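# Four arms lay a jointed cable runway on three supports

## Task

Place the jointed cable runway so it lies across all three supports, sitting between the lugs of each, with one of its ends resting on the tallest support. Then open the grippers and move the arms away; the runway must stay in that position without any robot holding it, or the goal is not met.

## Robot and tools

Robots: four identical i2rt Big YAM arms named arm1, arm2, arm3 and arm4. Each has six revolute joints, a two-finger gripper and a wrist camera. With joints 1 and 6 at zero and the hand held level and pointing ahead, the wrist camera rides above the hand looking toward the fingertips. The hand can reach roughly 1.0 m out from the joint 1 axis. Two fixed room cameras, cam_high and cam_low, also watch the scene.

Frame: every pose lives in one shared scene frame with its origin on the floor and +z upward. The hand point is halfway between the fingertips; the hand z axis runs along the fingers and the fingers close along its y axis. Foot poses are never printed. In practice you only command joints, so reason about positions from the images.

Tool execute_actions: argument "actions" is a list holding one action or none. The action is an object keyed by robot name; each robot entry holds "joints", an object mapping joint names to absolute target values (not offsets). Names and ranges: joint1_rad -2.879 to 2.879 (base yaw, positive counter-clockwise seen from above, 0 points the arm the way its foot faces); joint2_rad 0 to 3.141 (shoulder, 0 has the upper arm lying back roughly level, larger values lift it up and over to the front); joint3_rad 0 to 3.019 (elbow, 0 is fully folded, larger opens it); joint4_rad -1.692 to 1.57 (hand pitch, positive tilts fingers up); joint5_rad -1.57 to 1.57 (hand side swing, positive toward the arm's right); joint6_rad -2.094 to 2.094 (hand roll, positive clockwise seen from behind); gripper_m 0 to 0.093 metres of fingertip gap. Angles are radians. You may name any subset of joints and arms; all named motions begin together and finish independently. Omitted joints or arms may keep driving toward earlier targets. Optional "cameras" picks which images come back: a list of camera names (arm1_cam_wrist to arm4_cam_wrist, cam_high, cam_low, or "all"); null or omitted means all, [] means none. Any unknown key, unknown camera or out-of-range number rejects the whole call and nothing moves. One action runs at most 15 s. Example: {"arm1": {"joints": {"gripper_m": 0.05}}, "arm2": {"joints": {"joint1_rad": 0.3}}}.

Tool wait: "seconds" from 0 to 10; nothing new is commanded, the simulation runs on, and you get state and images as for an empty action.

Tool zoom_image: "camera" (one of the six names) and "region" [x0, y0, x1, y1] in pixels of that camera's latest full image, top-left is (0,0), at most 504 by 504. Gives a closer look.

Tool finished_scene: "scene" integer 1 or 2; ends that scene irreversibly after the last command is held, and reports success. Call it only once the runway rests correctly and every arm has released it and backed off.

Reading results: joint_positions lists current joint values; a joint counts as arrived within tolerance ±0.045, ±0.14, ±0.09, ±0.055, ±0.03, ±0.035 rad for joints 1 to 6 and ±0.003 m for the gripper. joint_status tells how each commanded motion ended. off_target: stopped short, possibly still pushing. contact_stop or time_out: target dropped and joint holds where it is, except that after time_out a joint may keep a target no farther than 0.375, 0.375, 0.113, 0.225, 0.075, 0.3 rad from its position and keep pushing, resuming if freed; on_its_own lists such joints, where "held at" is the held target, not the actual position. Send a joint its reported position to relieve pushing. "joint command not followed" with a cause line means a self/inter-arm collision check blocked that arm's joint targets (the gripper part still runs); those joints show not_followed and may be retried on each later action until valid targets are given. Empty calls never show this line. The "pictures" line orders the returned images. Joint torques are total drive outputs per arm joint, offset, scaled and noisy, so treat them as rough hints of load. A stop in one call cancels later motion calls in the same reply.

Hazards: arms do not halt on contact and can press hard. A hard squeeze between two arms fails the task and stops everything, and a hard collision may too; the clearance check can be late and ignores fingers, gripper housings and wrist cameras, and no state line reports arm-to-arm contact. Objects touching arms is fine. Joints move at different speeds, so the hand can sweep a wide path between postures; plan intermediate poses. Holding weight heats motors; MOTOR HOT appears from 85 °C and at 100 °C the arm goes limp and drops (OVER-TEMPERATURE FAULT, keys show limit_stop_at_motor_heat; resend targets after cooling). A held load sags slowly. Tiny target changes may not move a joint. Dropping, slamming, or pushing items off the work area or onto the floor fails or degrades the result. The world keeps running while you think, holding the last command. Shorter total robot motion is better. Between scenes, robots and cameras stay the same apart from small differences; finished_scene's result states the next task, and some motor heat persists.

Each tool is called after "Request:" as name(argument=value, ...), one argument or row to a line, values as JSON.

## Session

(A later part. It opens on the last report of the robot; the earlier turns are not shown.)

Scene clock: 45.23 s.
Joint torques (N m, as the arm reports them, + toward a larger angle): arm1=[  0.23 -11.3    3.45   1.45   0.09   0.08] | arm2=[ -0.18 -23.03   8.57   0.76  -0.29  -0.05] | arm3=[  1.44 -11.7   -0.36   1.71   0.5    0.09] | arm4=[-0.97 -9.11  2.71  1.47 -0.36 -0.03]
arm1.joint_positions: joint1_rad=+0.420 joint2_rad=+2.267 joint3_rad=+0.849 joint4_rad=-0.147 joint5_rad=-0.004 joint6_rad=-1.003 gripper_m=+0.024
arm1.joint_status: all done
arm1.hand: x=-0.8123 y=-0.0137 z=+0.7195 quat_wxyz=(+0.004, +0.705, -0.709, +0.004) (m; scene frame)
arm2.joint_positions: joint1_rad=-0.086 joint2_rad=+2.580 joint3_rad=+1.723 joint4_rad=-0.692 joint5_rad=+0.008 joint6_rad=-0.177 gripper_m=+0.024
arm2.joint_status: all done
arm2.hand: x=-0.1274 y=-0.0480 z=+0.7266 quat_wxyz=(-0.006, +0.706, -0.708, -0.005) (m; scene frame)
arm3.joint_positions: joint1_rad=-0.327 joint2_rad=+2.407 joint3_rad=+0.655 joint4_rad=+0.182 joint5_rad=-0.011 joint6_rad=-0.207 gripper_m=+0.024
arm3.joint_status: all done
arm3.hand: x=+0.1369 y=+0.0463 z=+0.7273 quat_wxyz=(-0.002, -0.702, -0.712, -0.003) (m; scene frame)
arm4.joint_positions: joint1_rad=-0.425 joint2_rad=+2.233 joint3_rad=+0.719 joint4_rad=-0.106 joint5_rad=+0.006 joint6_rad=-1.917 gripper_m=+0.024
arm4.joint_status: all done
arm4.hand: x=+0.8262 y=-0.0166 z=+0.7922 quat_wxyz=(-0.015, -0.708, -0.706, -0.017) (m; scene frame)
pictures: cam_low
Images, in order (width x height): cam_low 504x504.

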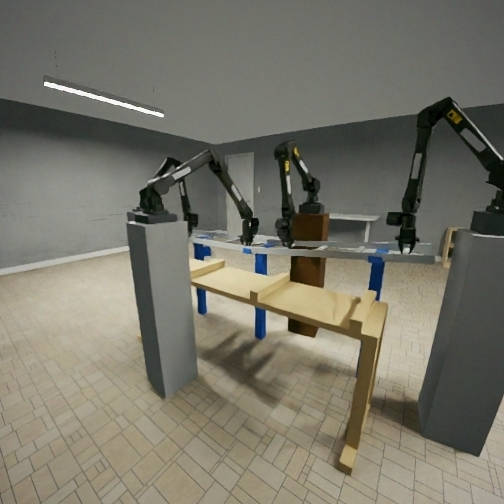

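Request:
execute_actions(
  actions=[
    {"arm1":{"joints":{"gripper_m":0.085,"joint2_rad":2.27,"joint3_rad":0.85,"joint4_rad":-0.147}},"arm4":{"joints":{"gripper_m":0.085,"joint2_rad":2.235,"joint3_rad":0.72,"joint4_rad":-0.106}},"arm2":{"joints":{"gripper_m":0.06,"joint2_rad":2.58,"joint3_rad":1.74}},"arm3":{"joints":{"gripper_m":0.085,"joint2_rad":2.41,"joint3_rad":0.655,"joint4_rad":0.185}}},
  ],
  cameras=[],
)

Request:
execute_actions(
  actions=[
    {"arm1":{"joints":{"joint2_rad":2.14,"joint3_rad":0.82,"joint4_rad":-0.23}},"arm2":{"joints":{"joint2_rad":2.4,"joint3_rad":1.67,"joint4_rad":-0.8}},"arm3":{"joints":{"joint2_rad":2.22,"joint3_rad":0.6,"joint4_rad":0.1}},"arm4":{"joints":{"joint2_rad":2.1,"joint3_rad":0.695,"joint4_rad":-0.19}}},
  ],
  cameras=[],
)

Request:
execute_actions(
  actions=[
    {"arm1":{"joints":{"joint2_rad":1.4,"joint4_rad":-0.45}},"arm2":{"joints":{"joint2_rad":1.6,"joint3_rad":1.55,"joint4_rad":-1.1}},"arm3":{"joints":{"joint2_rad":1.4,"joint4_rad":-0.15}},"arm4":{"joints":{"joint2_rad":1.35,"joint4_rad":-0.4}}},
  ],
)

Scene clock: 48.97 s.
Joint torques (N m, as the arm reports them, + toward a larger angle): arm1=[  0.48 -14.74   1.71   0.45   0.08   0.06] | arm2=[ -0.98 -25.36   7.09   0.74  -0.15  -0.04] | arm3=[  1.46 -15.45  -1.99   0.4    0.21   0.08] | arm4=[ -1.13 -12.6    0.97   0.28  -0.22  -0.03]
arm1.joint_positions: joint1_rad=+0.420 joint2_rad=+2.267 joint3_rad=+0.849 joint4_rad=-0.147 joint5_rad=-0.003 joint6_rad=-1.003 gripper_m=+0.085
arm1.joint_status: all done
arm1.hand: x=-0.8125 y=-0.0139 z=+0.7195 quat_wxyz=(+0.004, +0.705, -0.709, +0.004) (m; scene frame)
arm2.joint_positions: joint1_rad=-0.086 joint2_rad=+2.580 joint3_rad=+1.723 joint4_rad=-0.692 joint5_rad=+0.004 joint6_rad=-0.177 gripper_m=+0.060
arm2.joint_status: all done
arm2.hand: x=-0.1280 y=-0.0477 z=+0.7268 quat_wxyz=(-0.005, +0.706, -0.708, -0.006) (m; scene frame)
arm3.joint_positions: joint1_rad=-0.327 joint2_rad=+2.407 joint3_rad=+0.655 joint4_rad=+0.182 joint5_rad=-0.003 joint6_rad=-0.206 gripper_m=+0.085
arm3.joint_status: all done
arm3.hand: x=+0.1357 y=+0.0467 z=+0.7273 quat_wxyz=(+0.001, -0.702, -0.712, -0.001) (m; scene frame)
arm4.joint_positions: joint1_rad=-0.425 joint2_rad=+2.233 joint3_rad=+0.719 joint4_rad=-0.106 joint5_rad=+0.002 joint6_rad=-1.916 gripper_m=+0.085
arm4.joint_status: all done
arm4.hand: x=+0.8259 y=-0.0174 z=+0.7923 quat_wxyz=(-0.016, -0.708, -0.706, -0.015) (m; scene frame)
pictures: none
No camera images: the call's "cameras" was empty. Leave "cameras" out to get every camera's image.

Scene clock: 50.13 s.
Joint torques (N m, as the arm reports them, + toward a larger angle): arm1=[  0.1  -14.47   2.54  -0.18   0.12   0.08] | arm2=[ -0.55 -23.47   7.25  -0.22  -0.14  -0.04] | arm3=[  1.45 -14.47  -0.75  -0.1    0.22   0.08] | arm4=[ -1.02 -11.28   2.13  -0.11  -0.22  -0.03]
arm1.joint_positions: joint1_rad=+0.420 joint2_rad=+2.136 joint3_rad=+0.820 joint4_rad=-0.220 joint5_rad=-0.003 joint6_rad=-1.003 gripper_m=+0.085
arm1.joint_status: all done
arm1.hand: x=-0.8031 y=-0.0073 z=+0.7639 quat_wxyz=(-0.011, +0.705, -0.709, +0.008) (m; scene frame)
arm2.joint_positions: joint1_rad=-0.086 joint2_rad=+2.374 joint3_rad=+1.659 joint4_rad=-0.784 joint5_rad=+0.004 joint6_rad=-0.177 gripper_m=+0.060
arm2.joint_status: all done
arm2.hand: x=-0.1245 y=-0.0338 z=+0.8354 quat_wxyz=(-0.025, +0.706, -0.708, -0.021) (m; scene frame)
arm3.joint_positions: joint1_rad=-0.327 joint2_rad=+2.210 joint3_rad=+0.602 joint4_rad=+0.112 joint5_rad=-0.003 joint6_rad=-0.206 gripper_m=+0.085
arm3.joint_status: all done
arm3.hand: x=+0.1308 y=+0.0205 z=+0.7820 quat_wxyz=(-0.019, -0.702, -0.711, +0.030) (m; scene frame)
arm4.joint_positions: joint1_rad=-0.425 joint2_rad=+2.088 joint3_rad=+0.695 joint4_rad=-0.179 joint5_rad=+0.002 joint6_rad=-1.916 gripper_m=+0.085
arm4.joint_status: all done
arm4.hand: x=+0.8100 y=-0.0121 z=+0.8361 quat_wxyz=(+0.005, -0.708, -0.706, -0.005) (m; scene frame)
pictures: none
No camera images: the call's "cameras" was empty. Leave "cameras" out to get every camera's image.

Scene clock: 51.87 s.
Joint torques (N m, as the arm reports them, + toward a larger angle): arm1=[  0.44 -10.33   8.9    1.08   0.1    0.09] | arm2=[ -0.26 -17.55   9.58   0.47  -0.13  -0.08] | arm3=[  1.46 -11.49   6.73   0.68   0.22   0.1 ] | arm4=[-1.17 -7.36  8.84  0.88 -0.18  0.02]
arm1.joint_positions: joint1_rad=+0.420 joint2_rad=+1.396 joint3_rad=+0.820 joint4_rad=-0.437 joint5_rad=-0.003 joint6_rad=-1.003 gripper_m=+0.085
arm1.joint_status: all done
arm1.hand: x=-0.7292 y=+0.0439 z=+1.0632 quat_wxyz=(-0.263, +0.680, -0.681, +0.064) (m; scene frame)
arm2.joint_positions: joint1_rad=-0.086 joint2_rad=+1.593 joint3_rad=+1.546 joint4_rad=-1.083 joint5_rad=+0.004 joint6_rad=-0.177 gripper_m=+0.060
arm2.joint_status: all done
arm2.hand: x=-0.1317 y=-0.0938 z=+1.2542 quat_wxyz=(-0.176, +0.689, -0.692, -0.125) (m; scene frame)
arm3.joint_positions: joint1_rad=-0.327 joint2_rad=+1.399 joint3_rad=+0.601 joint4_rad=-0.133 joint5_rad=-0.003 joint6_rad=-0.206 gripper_m=+0.085
arm3.joint_status: all done
arm3.hand: x=+0.1063 y=-0.1095 z=+1.0590 quat_wxyz=(-0.173, -0.666, -0.677, +0.261) (m; scene frame)
arm4.joint_positions: joint1_rad=-0.425 joint2_rad=+1.343 joint3_rad=+0.695 joint4_rad=-0.387 joint5_rad=+0.002 joint6_rad=-1.916 gripper_m=+0.085
arm4.joint_status: all done
arm4.hand: x=+0.7192 y=+0.0178 z=+1.1052 quat_wxyz=(+0.245, -0.682, -0.681, +0.108) (m; scene frame)
pictures: arm1_cam_wrist, arm2_cam_wrist, arm3_cam_wrist, arm4_cam_wrist, cam_high, cam_low
Images, in order (width x height): arm1_cam_wrist 616x616, arm2_cam_wrist 616x616, arm3_cam_wrist 616x616, arm4_cam_wrist 616x616, cam_high 504x504, cam_low 504x504.

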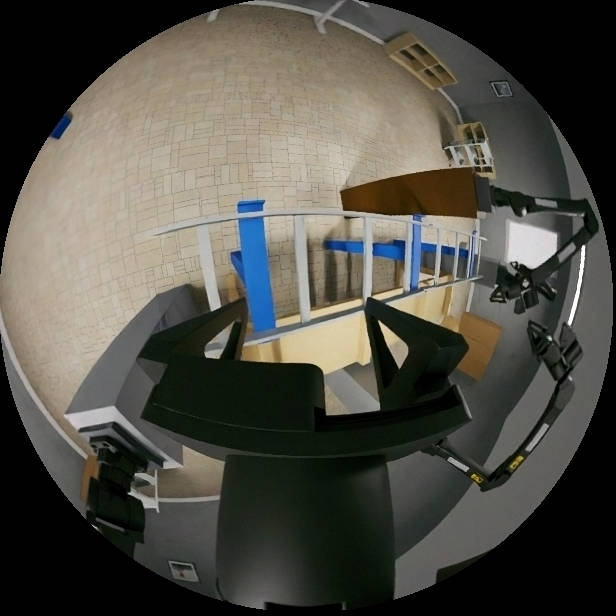

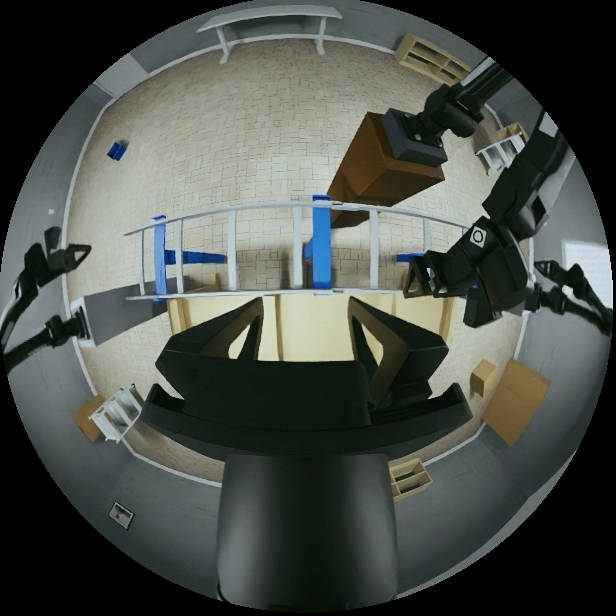

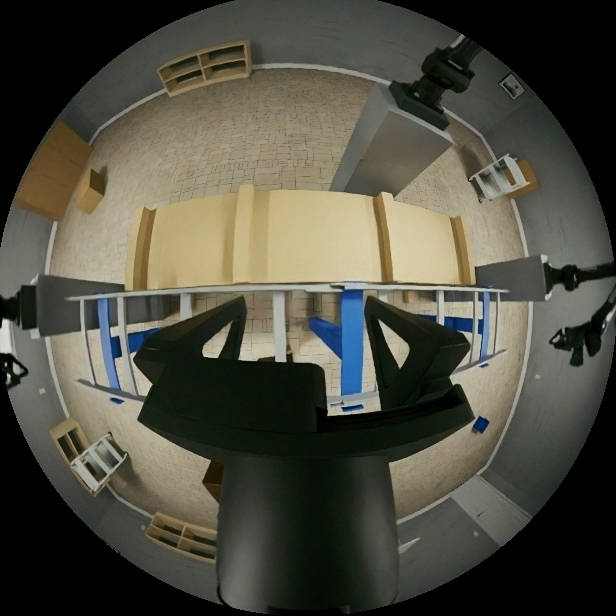

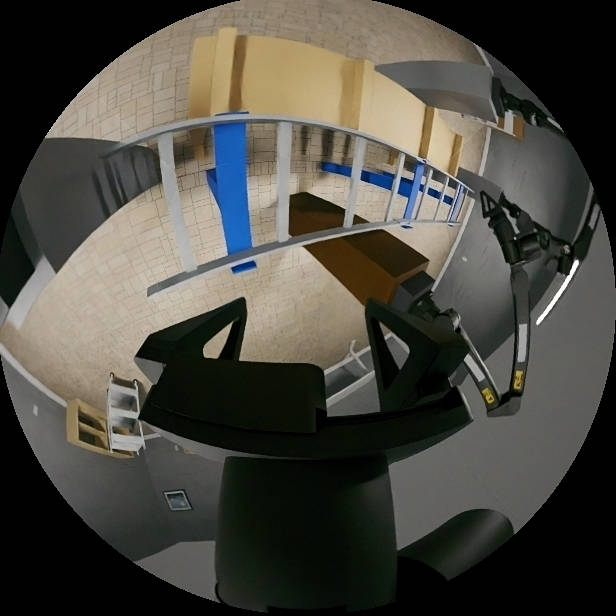

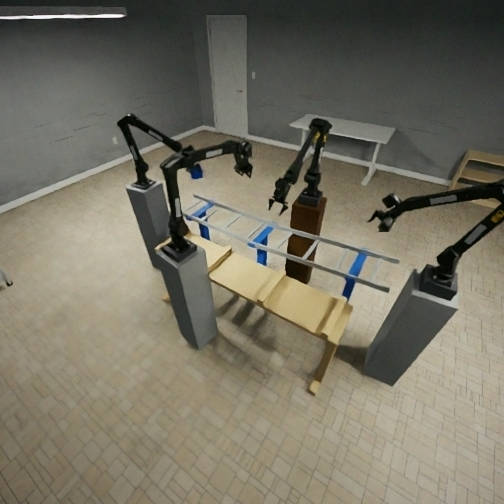

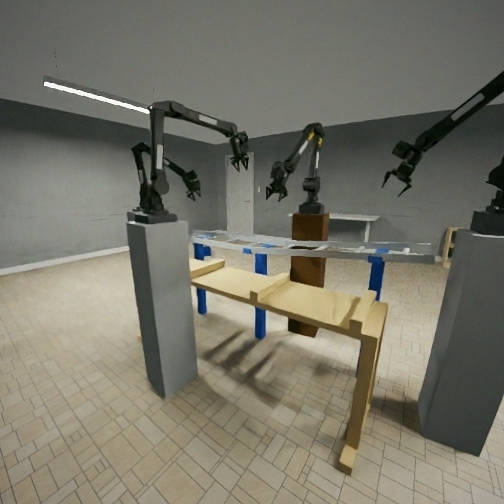

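Request:
finished_scene(
  scene=2,
)

The scene is finished: the task was done.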